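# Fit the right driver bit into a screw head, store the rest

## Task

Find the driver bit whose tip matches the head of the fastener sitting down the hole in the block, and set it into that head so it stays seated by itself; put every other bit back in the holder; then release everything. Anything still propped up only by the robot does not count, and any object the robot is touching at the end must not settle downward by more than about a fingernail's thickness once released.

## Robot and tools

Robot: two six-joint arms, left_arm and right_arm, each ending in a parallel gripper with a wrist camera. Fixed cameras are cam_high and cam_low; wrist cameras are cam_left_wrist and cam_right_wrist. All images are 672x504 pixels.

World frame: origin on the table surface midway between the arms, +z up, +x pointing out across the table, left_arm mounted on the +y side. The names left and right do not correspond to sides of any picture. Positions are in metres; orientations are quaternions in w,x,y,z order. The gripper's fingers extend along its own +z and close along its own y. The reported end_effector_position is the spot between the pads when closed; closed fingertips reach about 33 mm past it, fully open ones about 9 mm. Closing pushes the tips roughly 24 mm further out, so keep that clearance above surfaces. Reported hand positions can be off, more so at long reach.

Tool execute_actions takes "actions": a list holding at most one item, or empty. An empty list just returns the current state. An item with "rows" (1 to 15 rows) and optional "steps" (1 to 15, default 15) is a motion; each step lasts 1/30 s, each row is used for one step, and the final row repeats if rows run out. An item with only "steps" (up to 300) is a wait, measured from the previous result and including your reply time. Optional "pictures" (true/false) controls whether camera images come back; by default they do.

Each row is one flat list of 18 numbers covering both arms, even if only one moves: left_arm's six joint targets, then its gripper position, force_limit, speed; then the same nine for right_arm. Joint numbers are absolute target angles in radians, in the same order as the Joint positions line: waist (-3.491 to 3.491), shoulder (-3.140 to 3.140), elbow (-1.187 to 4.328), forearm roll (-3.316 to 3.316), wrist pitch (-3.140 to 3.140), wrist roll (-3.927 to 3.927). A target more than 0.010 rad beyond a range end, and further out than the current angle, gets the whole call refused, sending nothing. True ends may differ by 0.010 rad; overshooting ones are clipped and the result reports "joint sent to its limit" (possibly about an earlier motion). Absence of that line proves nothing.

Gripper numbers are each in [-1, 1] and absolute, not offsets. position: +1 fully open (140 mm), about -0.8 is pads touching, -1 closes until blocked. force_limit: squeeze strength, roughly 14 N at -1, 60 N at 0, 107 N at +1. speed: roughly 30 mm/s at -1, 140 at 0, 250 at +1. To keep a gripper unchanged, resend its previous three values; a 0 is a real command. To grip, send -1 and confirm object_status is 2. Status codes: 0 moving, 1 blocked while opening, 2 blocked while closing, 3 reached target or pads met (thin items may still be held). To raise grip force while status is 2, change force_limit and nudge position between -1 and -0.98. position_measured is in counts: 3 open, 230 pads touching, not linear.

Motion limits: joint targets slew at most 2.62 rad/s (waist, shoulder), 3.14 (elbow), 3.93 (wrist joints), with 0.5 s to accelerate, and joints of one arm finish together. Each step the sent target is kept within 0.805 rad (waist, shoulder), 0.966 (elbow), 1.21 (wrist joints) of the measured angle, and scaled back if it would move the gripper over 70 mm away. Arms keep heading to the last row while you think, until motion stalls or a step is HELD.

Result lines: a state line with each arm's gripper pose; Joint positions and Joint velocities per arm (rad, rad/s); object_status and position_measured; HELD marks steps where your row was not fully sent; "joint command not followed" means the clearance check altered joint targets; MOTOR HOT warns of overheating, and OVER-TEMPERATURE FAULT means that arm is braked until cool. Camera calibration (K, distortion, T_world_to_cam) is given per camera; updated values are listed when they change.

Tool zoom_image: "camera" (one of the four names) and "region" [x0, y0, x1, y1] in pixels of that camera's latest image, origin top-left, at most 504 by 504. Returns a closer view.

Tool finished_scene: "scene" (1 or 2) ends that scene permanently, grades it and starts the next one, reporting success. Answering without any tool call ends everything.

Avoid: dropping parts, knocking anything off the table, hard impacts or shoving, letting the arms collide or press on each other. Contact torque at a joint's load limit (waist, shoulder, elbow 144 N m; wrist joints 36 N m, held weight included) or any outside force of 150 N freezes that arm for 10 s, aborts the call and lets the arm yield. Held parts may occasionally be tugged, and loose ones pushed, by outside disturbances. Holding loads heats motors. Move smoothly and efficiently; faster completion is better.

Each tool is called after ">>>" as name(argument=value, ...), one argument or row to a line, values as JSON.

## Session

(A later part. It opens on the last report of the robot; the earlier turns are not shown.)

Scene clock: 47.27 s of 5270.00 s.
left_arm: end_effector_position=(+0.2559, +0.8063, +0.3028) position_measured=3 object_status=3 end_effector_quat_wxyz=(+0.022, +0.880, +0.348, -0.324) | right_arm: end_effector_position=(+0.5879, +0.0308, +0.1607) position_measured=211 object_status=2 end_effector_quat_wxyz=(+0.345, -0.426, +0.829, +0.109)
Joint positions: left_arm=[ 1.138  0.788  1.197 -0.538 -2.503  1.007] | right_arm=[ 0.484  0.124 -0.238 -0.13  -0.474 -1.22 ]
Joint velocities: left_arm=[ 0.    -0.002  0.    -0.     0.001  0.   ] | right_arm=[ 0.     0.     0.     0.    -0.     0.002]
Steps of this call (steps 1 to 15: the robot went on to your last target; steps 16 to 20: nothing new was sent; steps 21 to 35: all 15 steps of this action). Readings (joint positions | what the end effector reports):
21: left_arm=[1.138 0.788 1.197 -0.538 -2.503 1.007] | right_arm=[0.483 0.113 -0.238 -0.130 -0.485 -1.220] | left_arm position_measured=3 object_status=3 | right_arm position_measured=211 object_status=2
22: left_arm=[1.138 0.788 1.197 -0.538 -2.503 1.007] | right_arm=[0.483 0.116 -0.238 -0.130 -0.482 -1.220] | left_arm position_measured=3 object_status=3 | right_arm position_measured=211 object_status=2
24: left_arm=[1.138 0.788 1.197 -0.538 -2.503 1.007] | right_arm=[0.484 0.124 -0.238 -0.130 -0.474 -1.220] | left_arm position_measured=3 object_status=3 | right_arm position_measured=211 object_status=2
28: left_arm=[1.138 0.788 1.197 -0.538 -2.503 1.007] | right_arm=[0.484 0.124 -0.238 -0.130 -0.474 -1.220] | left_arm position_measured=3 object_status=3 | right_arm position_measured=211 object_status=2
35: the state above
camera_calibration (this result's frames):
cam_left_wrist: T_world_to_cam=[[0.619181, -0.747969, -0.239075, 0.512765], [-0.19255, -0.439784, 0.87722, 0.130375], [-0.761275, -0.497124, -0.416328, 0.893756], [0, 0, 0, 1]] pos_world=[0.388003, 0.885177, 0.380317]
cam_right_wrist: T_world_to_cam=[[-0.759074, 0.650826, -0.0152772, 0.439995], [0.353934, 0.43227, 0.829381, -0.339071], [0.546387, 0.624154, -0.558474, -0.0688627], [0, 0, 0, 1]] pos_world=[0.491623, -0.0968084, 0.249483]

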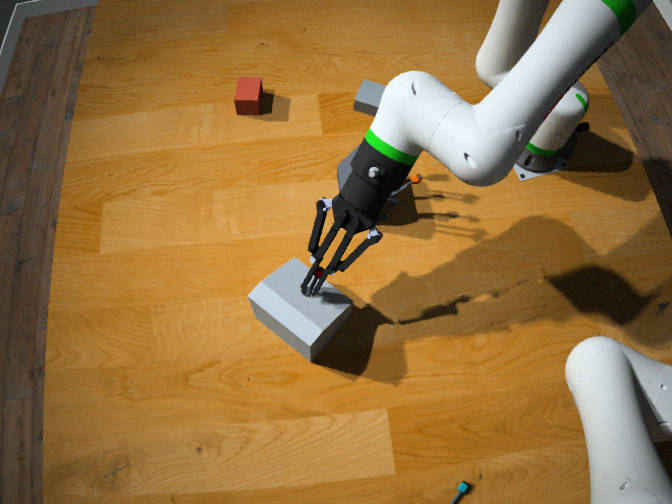

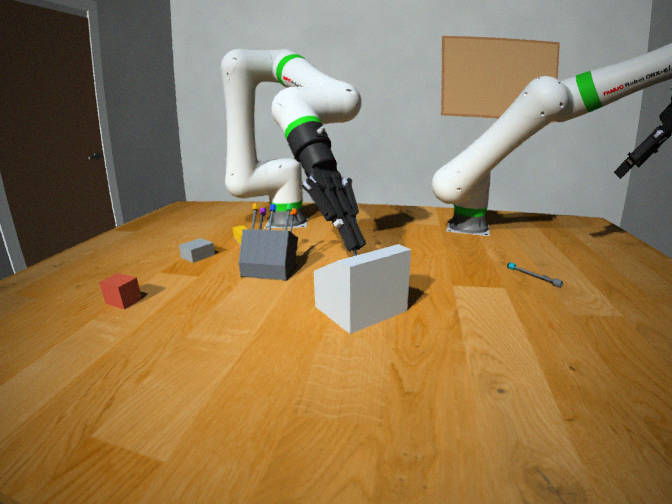

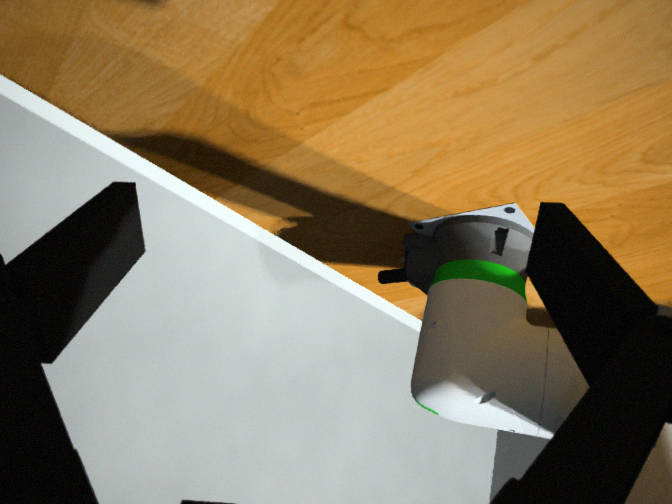

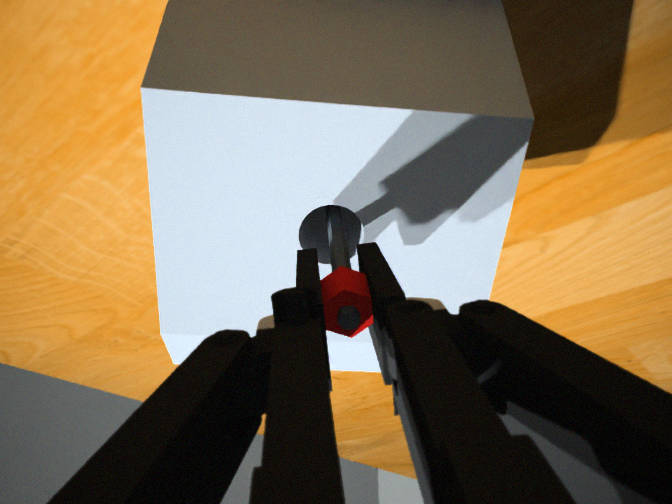

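>>> execute_actions(
  actions=[
    {"rows":[[1.138,0.788,1.197,-0.538,-2.503,1.007,1,0,0,0.4853,0.1356,-0.238,-0.13,-0.4622,-1.22,-0.98,0.6,-0.5]],"steps":15},
  ],
)

Scene clock: 48.07 s of 5270.00 s.
left_arm: end_effector_position=(+0.2559, +0.8063, +0.3028) position_measured=3 object_status=3 end_effector_quat_wxyz=(+0.022, +0.880, +0.348, -0.324) | right_arm: end_effector_position=(+0.5898, +0.0330, +0.1554) position_measured=211 object_status=2 end_effector_quat_wxyz=(+0.345, -0.426, +0.829, +0.108)
Joint positions: left_arm=[ 1.138  0.788  1.197 -0.538 -2.503  1.007] | right_arm=[ 0.485  0.136 -0.238 -0.13  -0.462 -1.22 ]
Joint velocities: left_arm=[-0.     0.001 -0.    -0.    -0.    -0.   ] | right_arm=[ 0.     0.     0.    -0.    -0.    -0.001]
Steps of this call (steps 1 to 9: the robot went on to your last target; steps 10 to 24: all 15 steps of this action). Readings (joint positions | what the end effector reports):
10: left_arm=[1.138 0.788 1.197 -0.538 -2.503 1.007] | right_arm=[0.484 0.124 -0.238 -0.130 -0.473 -1.220] | left_arm position_measured=3 object_status=3 | right_arm position_measured=211 object_status=2
11: left_arm=[1.138 0.788 1.197 -0.538 -2.503 1.007] | right_arm=[0.484 0.127 -0.238 -0.130 -0.470 -1.220] | left_arm position_measured=3 object_status=3 | right_arm position_measured=211 object_status=2
13: left_arm=[1.138 0.788 1.197 -0.538 -2.503 1.007] | right_arm=[0.485 0.135 -0.238 -0.130 -0.463 -1.220] | left_arm position_measured=3 object_status=3 | right_arm position_measured=211 object_status=2
17: left_arm=[1.138 0.788 1.197 -0.538 -2.503 1.007] | right_arm=[0.485 0.136 -0.238 -0.130 -0.462 -1.220] | left_arm position_measured=3 object_status=3 | right_arm position_measured=211 object_status=2
24: the state above
camera_calibration (this result's frames):
cam_left_wrist: T_world_to_cam=[[0.619181, -0.747969, -0.239074, 0.512765], [-0.192551, -0.439784, 0.87722, 0.130375], [-0.761275, -0.497124, -0.416328, 0.893756], [0, 0, 0, 1]] pos_world=[0.388003, 0.885177, 0.380317]
cam_right_wrist: T_world_to_cam=[[-0.759121, 0.650754, -0.0159461, 0.440092], [0.353703, 0.432921, 0.82914, -0.336143], [0.54647, 0.623778, -0.558813, -0.0742222], [0, 0, 0, 1]] pos_world=[0.493538, -0.0945702, 0.244251]

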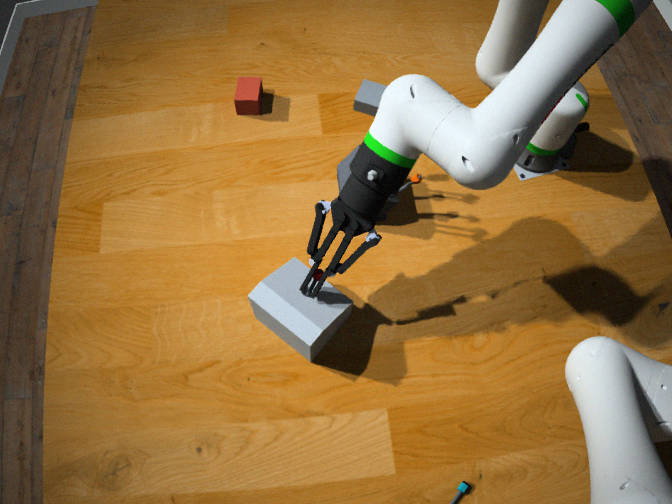

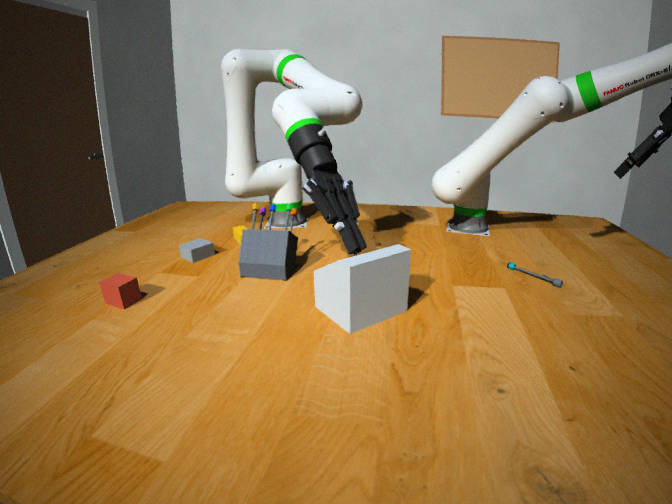

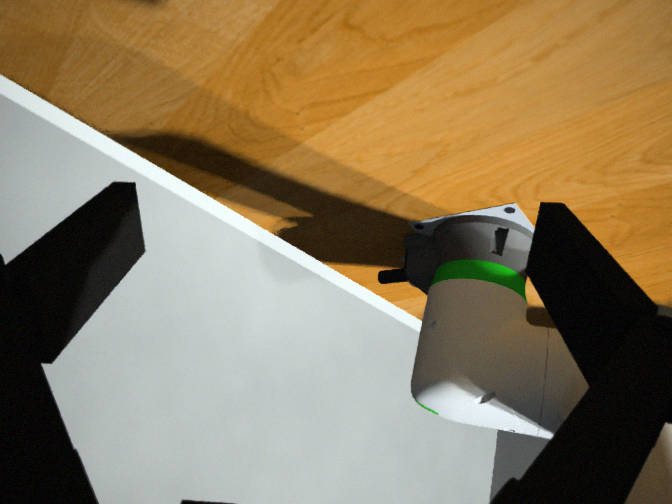

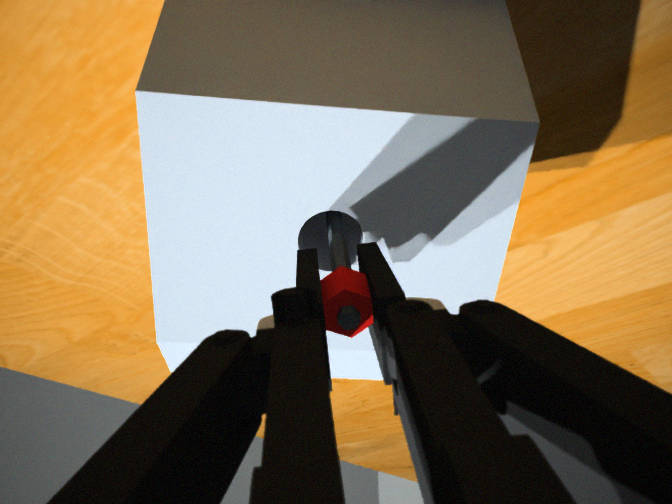

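>>> execute_actions(
  actions=[
    {"rows":[[1.138,0.788,1.197,-0.538,-2.503,1.007,1,0,0,0.4867,0.1474,-0.2376,-0.13,-0.4508,-1.22,-0.98,0.6,-0.5]],"steps":15},
  ],
)

Scene clock: 58.57 s of 5270.00 s.
left_arm: end_effector_position=(+0.2559, +0.8063, +0.3028) position_measured=3 object_status=3 end_effector_quat_wxyz=(+0.022, +0.880, +0.348, -0.324) | right_arm: end_effector_position=(+0.5912, +0.0343, +0.1539) position_measured=211 object_status=2 end_effector_quat_wxyz=(+0.346, -0.426, +0.829, +0.108)
Joint positions: left_arm=[ 1.138  0.788  1.197 -0.538 -2.503  1.007] | right_arm=[ 0.486  0.14  -0.238 -0.13  -0.455 -1.22 ]
Joint velocities: left_arm=[-0.    -0.001 -0.    -0.    -0.     0.   ] | right_arm=[ 0.001 -0.     0.     0.001  0.     0.001]
FORCE FAULT: contact force on the right arm reached its limit, and that arm stopped for 10 seconds. The contact can be on any part of that arm, not only on its tool. That arm's remaining commands of this call were not run. That arm holds still and accepts commands again. Move the arm away from the contact; if what it grips holds it there, let go first. Pushing or pulling that hard again can fault the arm again.
The stop of the right arm began at step 15 of this call (marked STOPPED below). From that step on that arm followed nothing that you had sent. 12 of its steps, steps kept back included, did not run and will not run. Nothing is kept back now, and the robot has no last target.
Steps of this call (steps 1 to 11: the robot went on to your last target; steps 12 to 26: all 15 steps of this action; steps 27 to 315: the stop continued). Readings (joint positions | what the end effector reports):
12: left_arm=[1.138 0.788 1.197 -0.538 -2.503 1.007] | right_arm=[0.485 0.136 -0.238 -0.130 -0.462 -1.220] | left_arm position_measured=3 object_status=3 | right_arm position_measured=211 object_status=2
13: left_arm=[1.138 0.788 1.197 -0.538 -2.503 1.007] | right_arm=[0.486 0.139 -0.238 -0.130 -0.459 -1.220] | left_arm position_measured=3 object_status=3 | right_arm position_measured=211 object_status=2
15: left_arm=[1.138 0.788 1.197 -0.538 -2.503 1.007] | right_arm=[0.486 0.141 -0.238 -0.130 -0.455 -1.220] | left_arm position_measured=3 object_status=3 | right_arm position_measured=211 object_status=2 STOPPED (the right arm)
19: left_arm=[1.138 0.788 1.197 -0.538 -2.503 1.007] | right_arm=[0.486 0.140 -0.238 -0.130 -0.455 -1.220] | left_arm position_measured=3 object_status=3 | right_arm position_measured=211 object_status=2
315: the state above
camera_calibration (this result's frames):
cam_left_wrist: T_world_to_cam=[[0.619181, -0.747969, -0.239075, 0.512765], [-0.19255, -0.439784, 0.87722, 0.130375], [-0.761275, -0.497124, -0.416328, 0.893756], [0, 0, 0, 1]] pos_world=[0.388003, 0.885177, 0.380317]
cam_right_wrist: T_world_to_cam=[[-0.758945, 0.65094, -0.0167219, 0.440297], [0.352137, 0.431895, 0.830341, -0.33517], [0.547724, 0.624295, -0.557004, -0.077639], [0, 0, 0, 1]] pos_world=[0.494712, -0.0933788, 0.242423]

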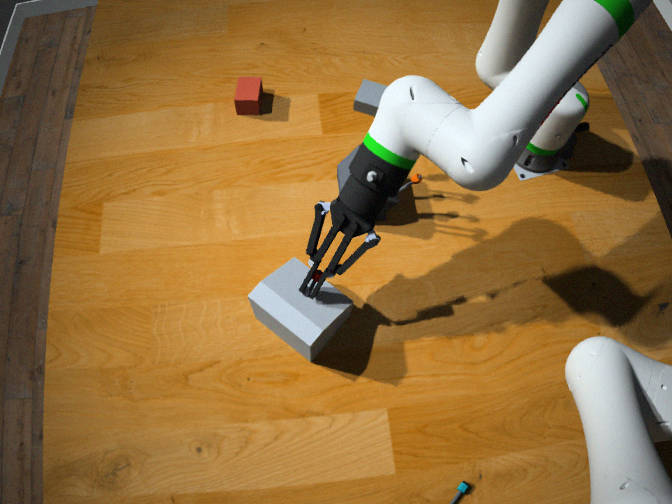

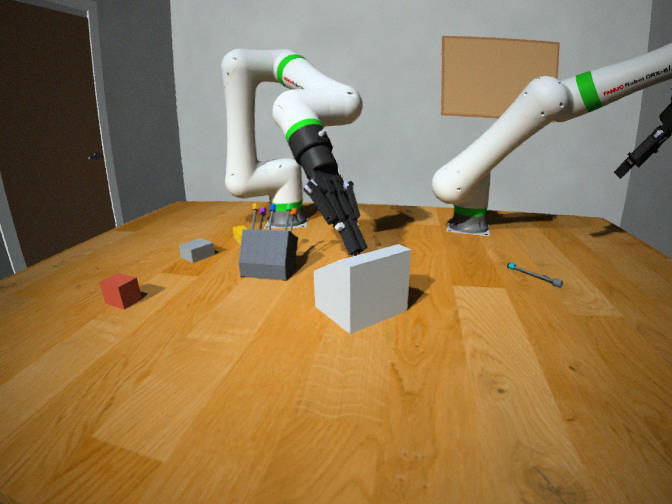

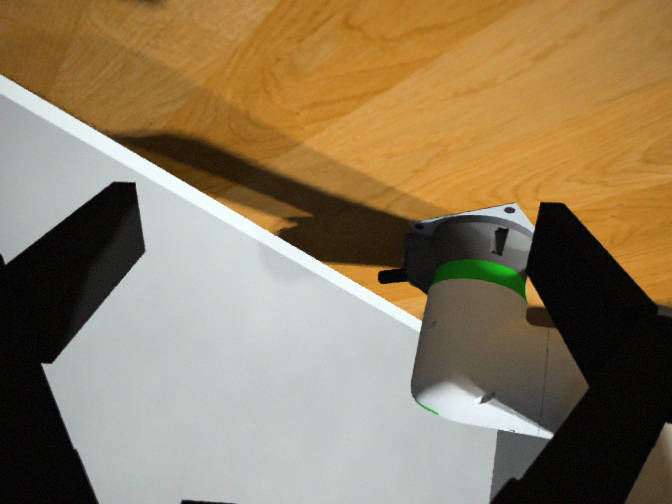

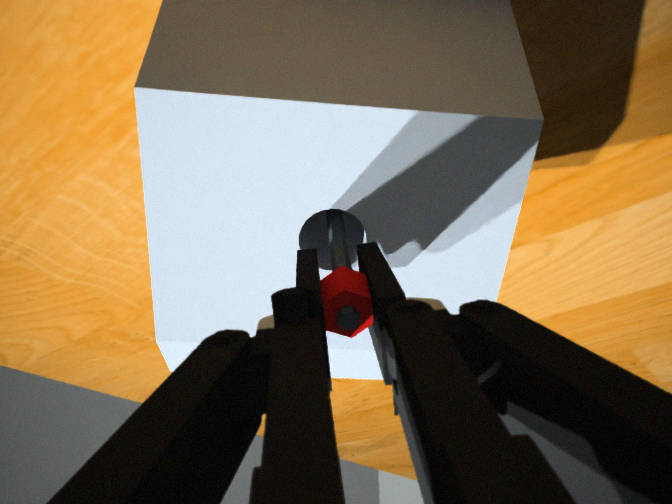

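>>> execute_actions(
  actions=[
    {"rows":[[1.138,0.788,1.197,-0.538,-2.503,1.007,1,0,0,0.486,0.14,-0.238,-0.13,-0.455,-1.22,-0.3,0,-0.5]],"steps":15},
  ],
)

>>> execute_actions(
  actions=[
    {"rows":[[1.138,0.788,1.197,-0.538,-2.503,1.007,1,0,0,0.4681,-0.0006,-0.2267,-0.13,-0.6097,-1.22,-0.3,0,-0.5]],"steps":15},
  ],
)

Scene clock: 59.60 s of 5270.00 s.
left_arm: end_effector_position=(+0.2559, +0.8063, +0.3028) position_measured=3 object_status=3 end_effector_quat_wxyz=(+0.022, +0.880, +0.348, -0.324) | right_arm: end_effector_position=(+0.5911, +0.0344, +0.1541) position_measured=167 object_status=0 end_effector_quat_wxyz=(+0.346, -0.426, +0.829, +0.108)
Joint positions: left_arm=[ 1.138  0.788  1.197 -0.538 -2.503  1.007] | right_arm=[ 0.486  0.14  -0.238 -0.13  -0.455 -1.22 ]
Joint velocities: left_arm=[-0.    -0.     0.    -0.002  0.001  0.   ] | right_arm=[-0.001  0.    -0.001 -0.    -0.    -0.   ]
Steps of this call (steps 1 to 16: nothing new was sent; steps 17 to 31: all 15 steps of this action). Readings (joint positions | what the end effector reports):
17: left_arm=[1.138 0.788 1.197 -0.538 -2.503 1.007] | right_arm=[0.486 0.140 -0.238 -0.130 -0.455 -1.220] | left_arm position_measured=3 object_status=3 | right_arm position_measured=211 object_status=0
18: left_arm=[1.138 0.788 1.197 -0.538 -2.503 1.007] | right_arm=[0.486 0.140 -0.238 -0.130 -0.455 -1.220] | left_arm position_measured=3 object_status=3 | right_arm position_measured=211 object_status=0
20: left_arm=[1.138 0.788 1.197 -0.538 -2.503 1.007] | right_arm=[0.486 0.141 -0.238 -0.130 -0.455 -1.220] | left_arm position_measured=3 object_status=3 | right_arm position_measured=199 object_status=0
24: left_arm=[1.138 0.788 1.197 -0.538 -2.503 1.007] | right_arm=[0.486 0.140 -0.238 -0.130 -0.455 -1.220] | left_arm position_measured=3 object_status=3 | right_arm position_measured=181 object_status=0
31: the state above
camera_calibration (this result's frames):
cam_left_wrist: T_world_to_cam=[[0.619181, -0.747969, -0.239075, 0.512765], [-0.192551, -0.439784, 0.87722, 0.130375], [-0.761275, -0.497124, -0.416328, 0.893756], [0, 0, 0, 1]] pos_world=[0.388003, 0.885177, 0.380317]
cam_right_wrist: T_world_to_cam=[[-0.75895, 0.650935, -0.0166671, 0.440191], [0.351859, 0.431515, 0.830656, -0.335215], [0.547895, 0.624562, -0.556536, -0.0777216], [0, 0, 0, 1]] pos_world=[0.494615, -0.0933433, 0.242531]

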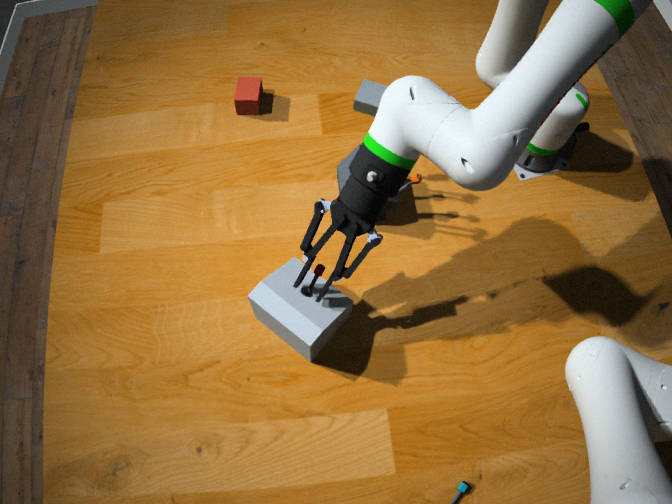

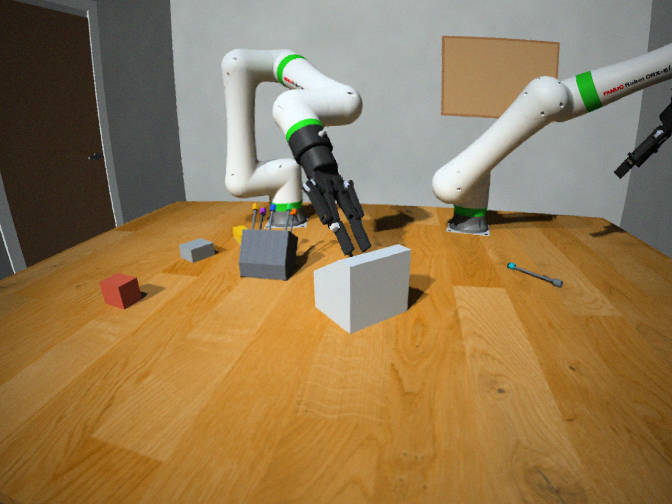

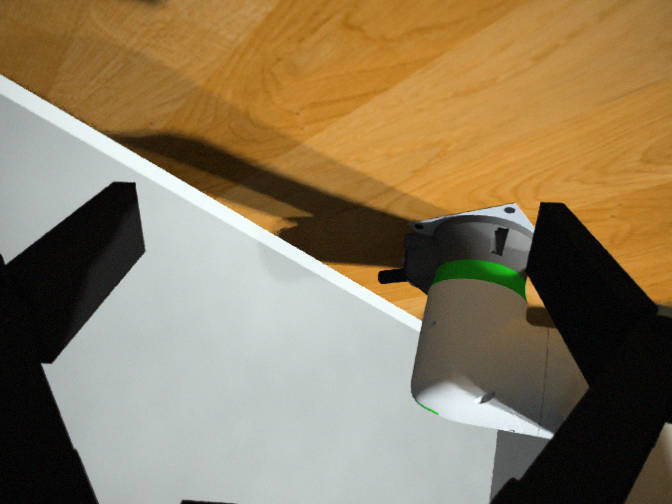

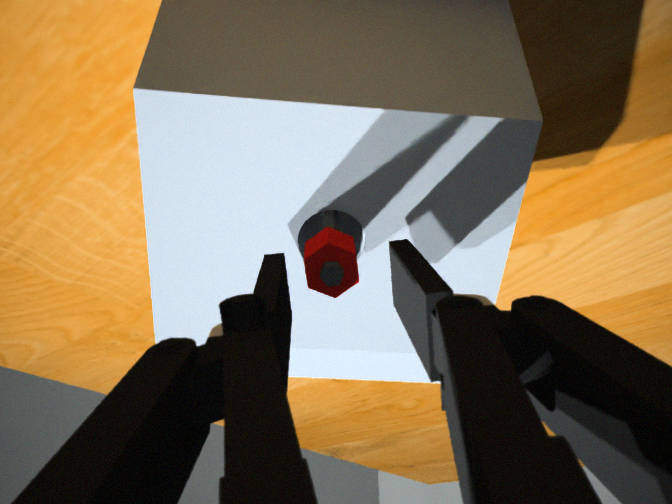

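Scene clock: 60.10 s of 5270.00 s.
left_arm: end_effector_position=(+0.2559, +0.8063, +0.3028) position_measured=3 object_status=3 end_effector_quat_wxyz=(+0.022, +0.880, +0.348, -0.324) | right_arm: end_effector_position=(+0.5651, +0.0056, +0.2192) position_measured=167 object_status=3 end_effector_quat_wxyz=(+0.345, -0.425, +0.829, +0.111)
Joint positions: left_arm=[ 1.138  0.788  1.197 -0.538 -2.503  1.007] | right_arm=[ 0.468 -0.    -0.227 -0.13  -0.61  -1.22 ]
Joint velocities: left_arm=[ 0.    -0.    -0.    -0.001  0.001 -0.   ] | right_arm=[ 0.    -0.003  0.    -0.    -0.001 -0.   ]
Steps of this call (steps 1 to 15: all 15 steps of this action). Readings (joint positions | what the end effector reports):
1: left_arm=[1.138 0.788 1.197 -0.538 -2.503 1.007] | right_arm=[0.486 0.140 -0.238 -0.130 -0.455 -1.220] | left_arm position_measured=3 object_status=3 | right_arm position_measured=167 object_status=0
2: left_arm=[1.138 0.788 1.197 -0.538 -2.503 1.007] | right_arm=[0.486 0.137 -0.238 -0.130 -0.459 -1.220] | left_arm position_measured=3 object_status=3 | right_arm position_measured=167 object_status=3
4: left_arm=[1.138 0.788 1.197 -0.538 -2.503 1.007] | right_arm=[0.483 0.113 -0.237 -0.130 -0.485 -1.220] | left_arm position_measured=3 object_status=3 | right_arm position_measured=167 object_status=3
8: left_arm=[1.138 0.788 1.197 -0.538 -2.503 1.007] | right_arm=[0.471 0.022 -0.229 -0.130 -0.583 -1.220] | left_arm position_measured=3 object_status=3 | right_arm position_measured=167 object_status=3
15: the state above
camera_calibration (this result's frames):
cam_left_wrist: T_world_to_cam=[[0.619181, -0.747969, -0.239074, 0.512765], [-0.192551, -0.439784, 0.87722, 0.130375], [-0.761275, -0.497124, -0.416328, 0.893756], [0, 0, 0, 1]] pos_world=[0.388003, 0.885177, 0.380317]
cam_right_wrist: T_world_to_cam=[[-0.759814, 0.650058, -0.0103707, 0.439373], [0.355683, 0.428984, 0.830339, -0.369796], [0.544217, 0.627215, -0.557162, -0.00705176], [0, 0, 0, 1]] pos_world=[0.46921, -0.122558, 0.307684]

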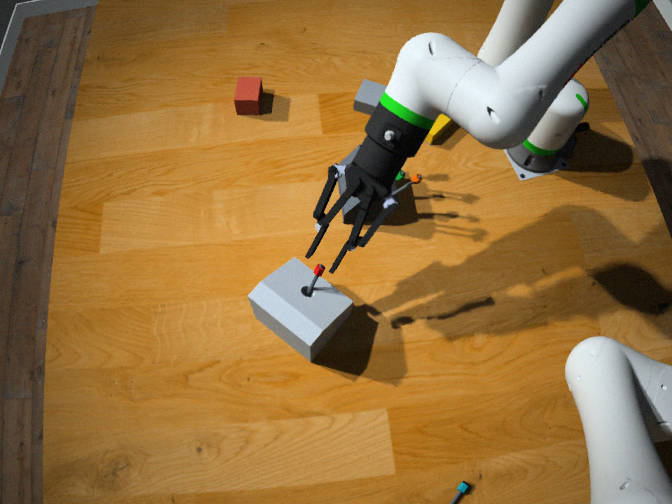

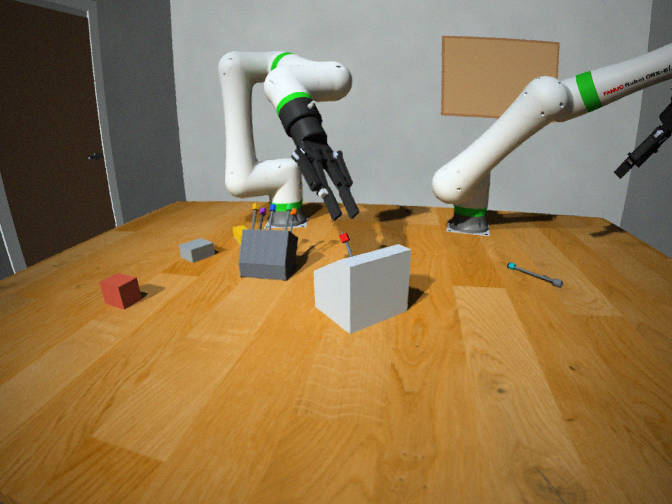

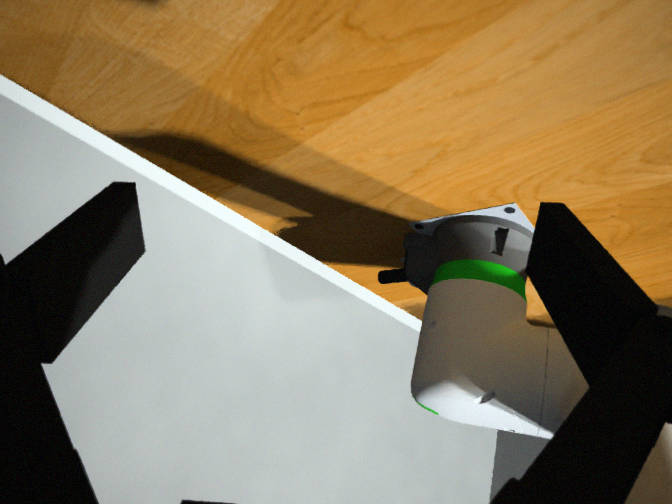

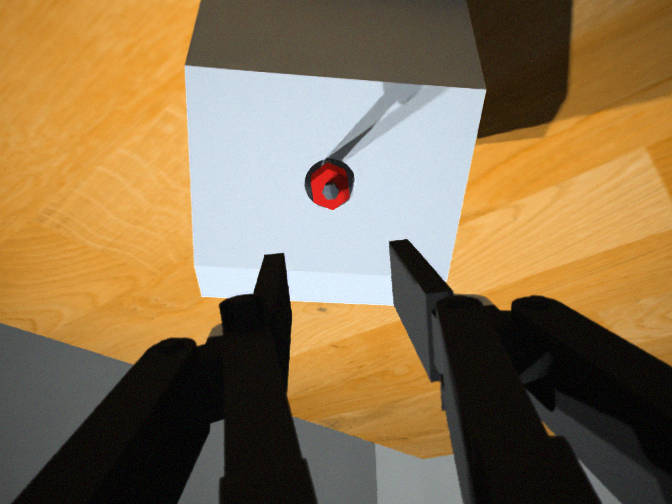

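>>> execute_actions(
  actions=[
    {"rows":[[1.138,0.788,1.197,-0.538,-2.503,1.007,1,0,0,0.527,0.2761,0.2385,0,-1.098,-1.33,-0.3,0,-0.5]],"steps":15},
  ],
  pictures=false,
)

>>> execute_actions(
  actions=[
    {"steps":20},
  ],
)

Scene clock: 62.07 s of 5270.00 s.
left_arm: end_effector_position=(+0.2559, +0.8063, +0.3028) position_measured=3 object_status=3 end_effector_quat_wxyz=(+0.022, +0.880, +0.348, -0.324) | right_arm: end_effector_position=(+0.5901, +0.0428, +0.2392) position_measured=167 object_status=3 end_effector_quat_wxyz=(+0.215, -0.457, +0.861, +0.056)
Joint positions: left_arm=[ 1.138  0.788  1.197 -0.538 -2.503  1.007] | right_arm=[ 0.525  0.264  0.219 -0.005 -1.077 -1.325]
Joint velocities: left_arm=[ 0.    -0.    -0.    -0.002  0.    -0.   ] | right_arm=[ 0.06   0.283  0.476  0.133 -0.497 -0.113]
Steps of this call (steps 1 to 15: the robot went on to your last target; steps 16 to 44: nothing new was sent; steps 45 to 59: all 15 steps of this action). Readings (joint positions | what the end effector reports):
45: left_arm=[1.138 0.788 1.197 -0.538 -2.503 1.007] | right_arm=[0.468 -0.001 -0.226 -0.130 -0.610 -1.220] | left_arm position_measured=3 object_status=3 | right_arm position_measured=167 object_status=3
46: left_arm=[1.138 0.788 1.197 -0.538 -2.503 1.007] | right_arm=[0.468 0.002 -0.222 -0.129 -0.615 -1.220] | left_arm position_measured=3 object_status=3 | right_arm position_measured=167 object_status=3
48: left_arm=[1.138 0.788 1.197 -0.538 -2.503 1.007] | right_arm=[0.472 0.019 -0.194 -0.121 -0.644 -1.228] | left_arm position_measured=3 object_status=3 | right_arm position_measured=167 object_status=3
52: left_arm=[1.138 0.788 1.197 -0.538 -2.503 1.007] | right_arm=[0.490 0.103 -0.053 -0.082 -0.792 -1.261] | left_arm position_measured=3 object_status=3 | right_arm position_measured=167 object_status=3
59: the state above

Scene clock: 62.73 s of 5270.00 s.
left_arm: end_effector_position=(+0.2559, +0.8063, +0.3028) position_measured=3 object_status=3 end_effector_quat_wxyz=(+0.022, +0.880, +0.348, -0.324) | right_arm: end_effector_position=(+0.5909, +0.0433, +0.2400) position_measured=167 object_status=3 end_effector_quat_wxyz=(+0.209, -0.457, +0.863, +0.053)
Joint positions: left_arm=[ 1.138  0.788  1.197 -0.538 -2.503  1.007] | right_arm=[ 0.527  0.276  0.238 -0.    -1.098 -1.33 ]
Joint velocities: left_arm=[-0. -0.  0. -0. -0. -0.] | right_arm=[0.    0.    0.    0.    0.    0.001]
Steps of this call (steps 1 to 20: the robot went on to your last target). Readings (joint positions | what the end effector reports):
1: left_arm=[1.138 0.788 1.197 -0.538 -2.503 1.007] | right_arm=[0.526 0.272 0.232 -0.002 -1.091 -1.328] | left_arm position_measured=3 object_status=3 | right_arm position_measured=167 object_status=3
2: left_arm=[1.138 0.788 1.197 -0.538 -2.503 1.007] | right_arm=[0.527 0.275 0.237 -0.000 -1.096 -1.330] | left_arm position_measured=3 object_status=3 | right_arm position_measured=167 object_status=3
4: left_arm=[1.138 0.788 1.197 -0.538 -2.503 1.007] | right_arm=[0.527 0.276 0.238 -0.000 -1.098 -1.330] | left_arm position_measured=3 object_status=3 | right_arm position_measured=167 object_status=3
8: left_arm=[1.138 0.788 1.197 -0.538 -2.503 1.007] | right_arm=[0.527 0.276 0.238 -0.000 -1.098 -1.330] | left_arm position_measured=3 object_status=3 | right_arm position_measured=167 object_status=3
20: the state above
camera_calibration (this result's frames):
cam_left_wrist: T_world_to_cam=[[0.619181, -0.747969, -0.239075, 0.512765], [-0.192551, -0.439784, 0.87722, 0.130375], [-0.761275, -0.497124, -0.416328, 0.893756], [0, 0, 0, 1]] pos_world=[0.388003, 0.885177, 0.380317]
cam_right_wrist: T_world_to_cam=[[-0.77205, 0.635268, -0.0193138, 0.444654], [0.488576, 0.61266, 0.621242, -0.448771], [0.406488, 0.470194, -0.783381, 0.10932], [0, 0, 0, 1]] pos_world=[0.518117, -0.0589325, 0.373023]

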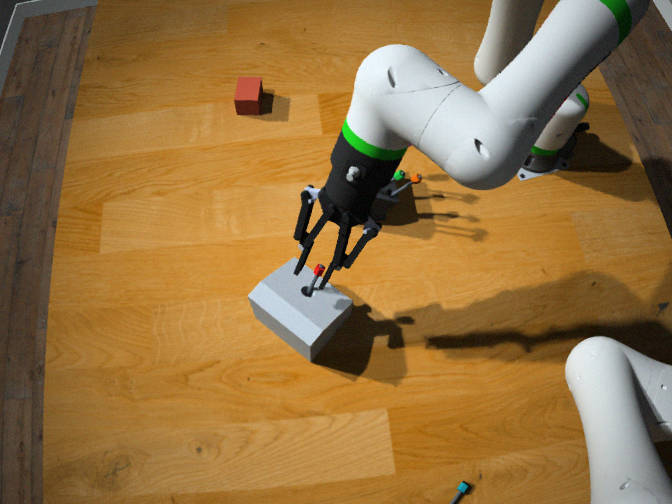

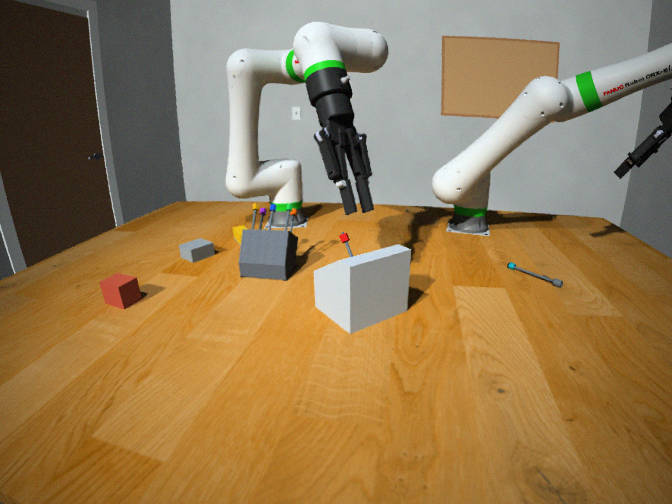

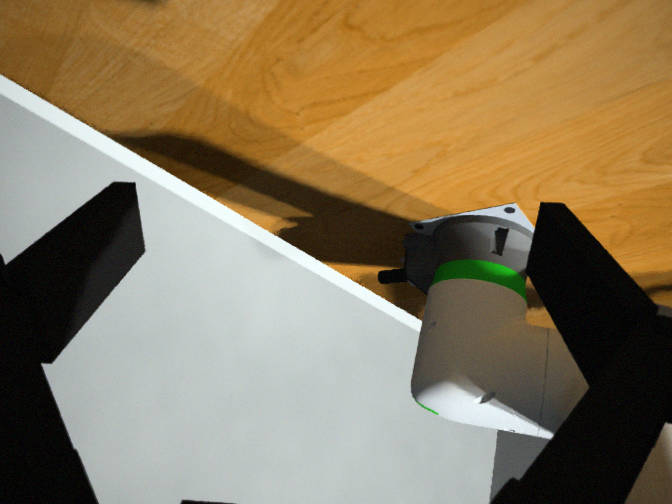

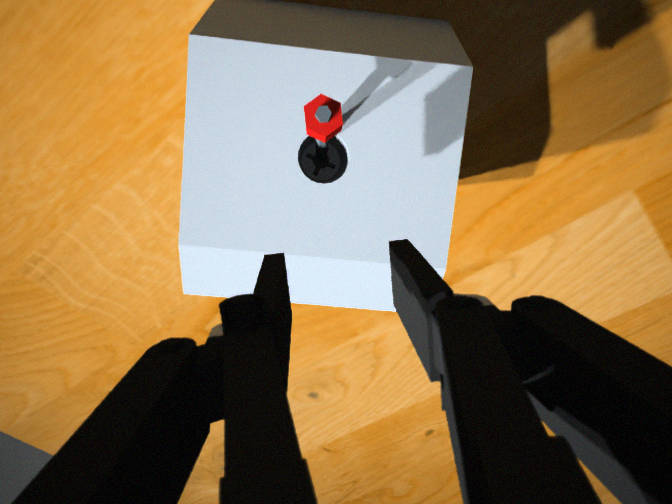

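>>> zoom_image(
  camera="cam_right_wrist",
  region=[280,110,370,195],
)

Region (280, 110, 370, 195) of cam_right_wrist's 672x504 image, scaled by 5.600, with more detail than that image has.

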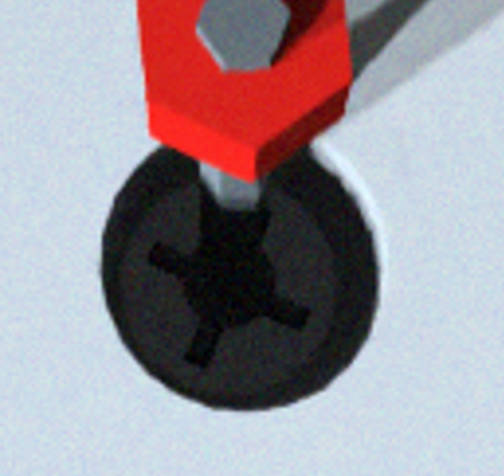

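Single cross; looks seated.

>>> finished_scene(
  scene=2,
)

The scene is finished: the task was done.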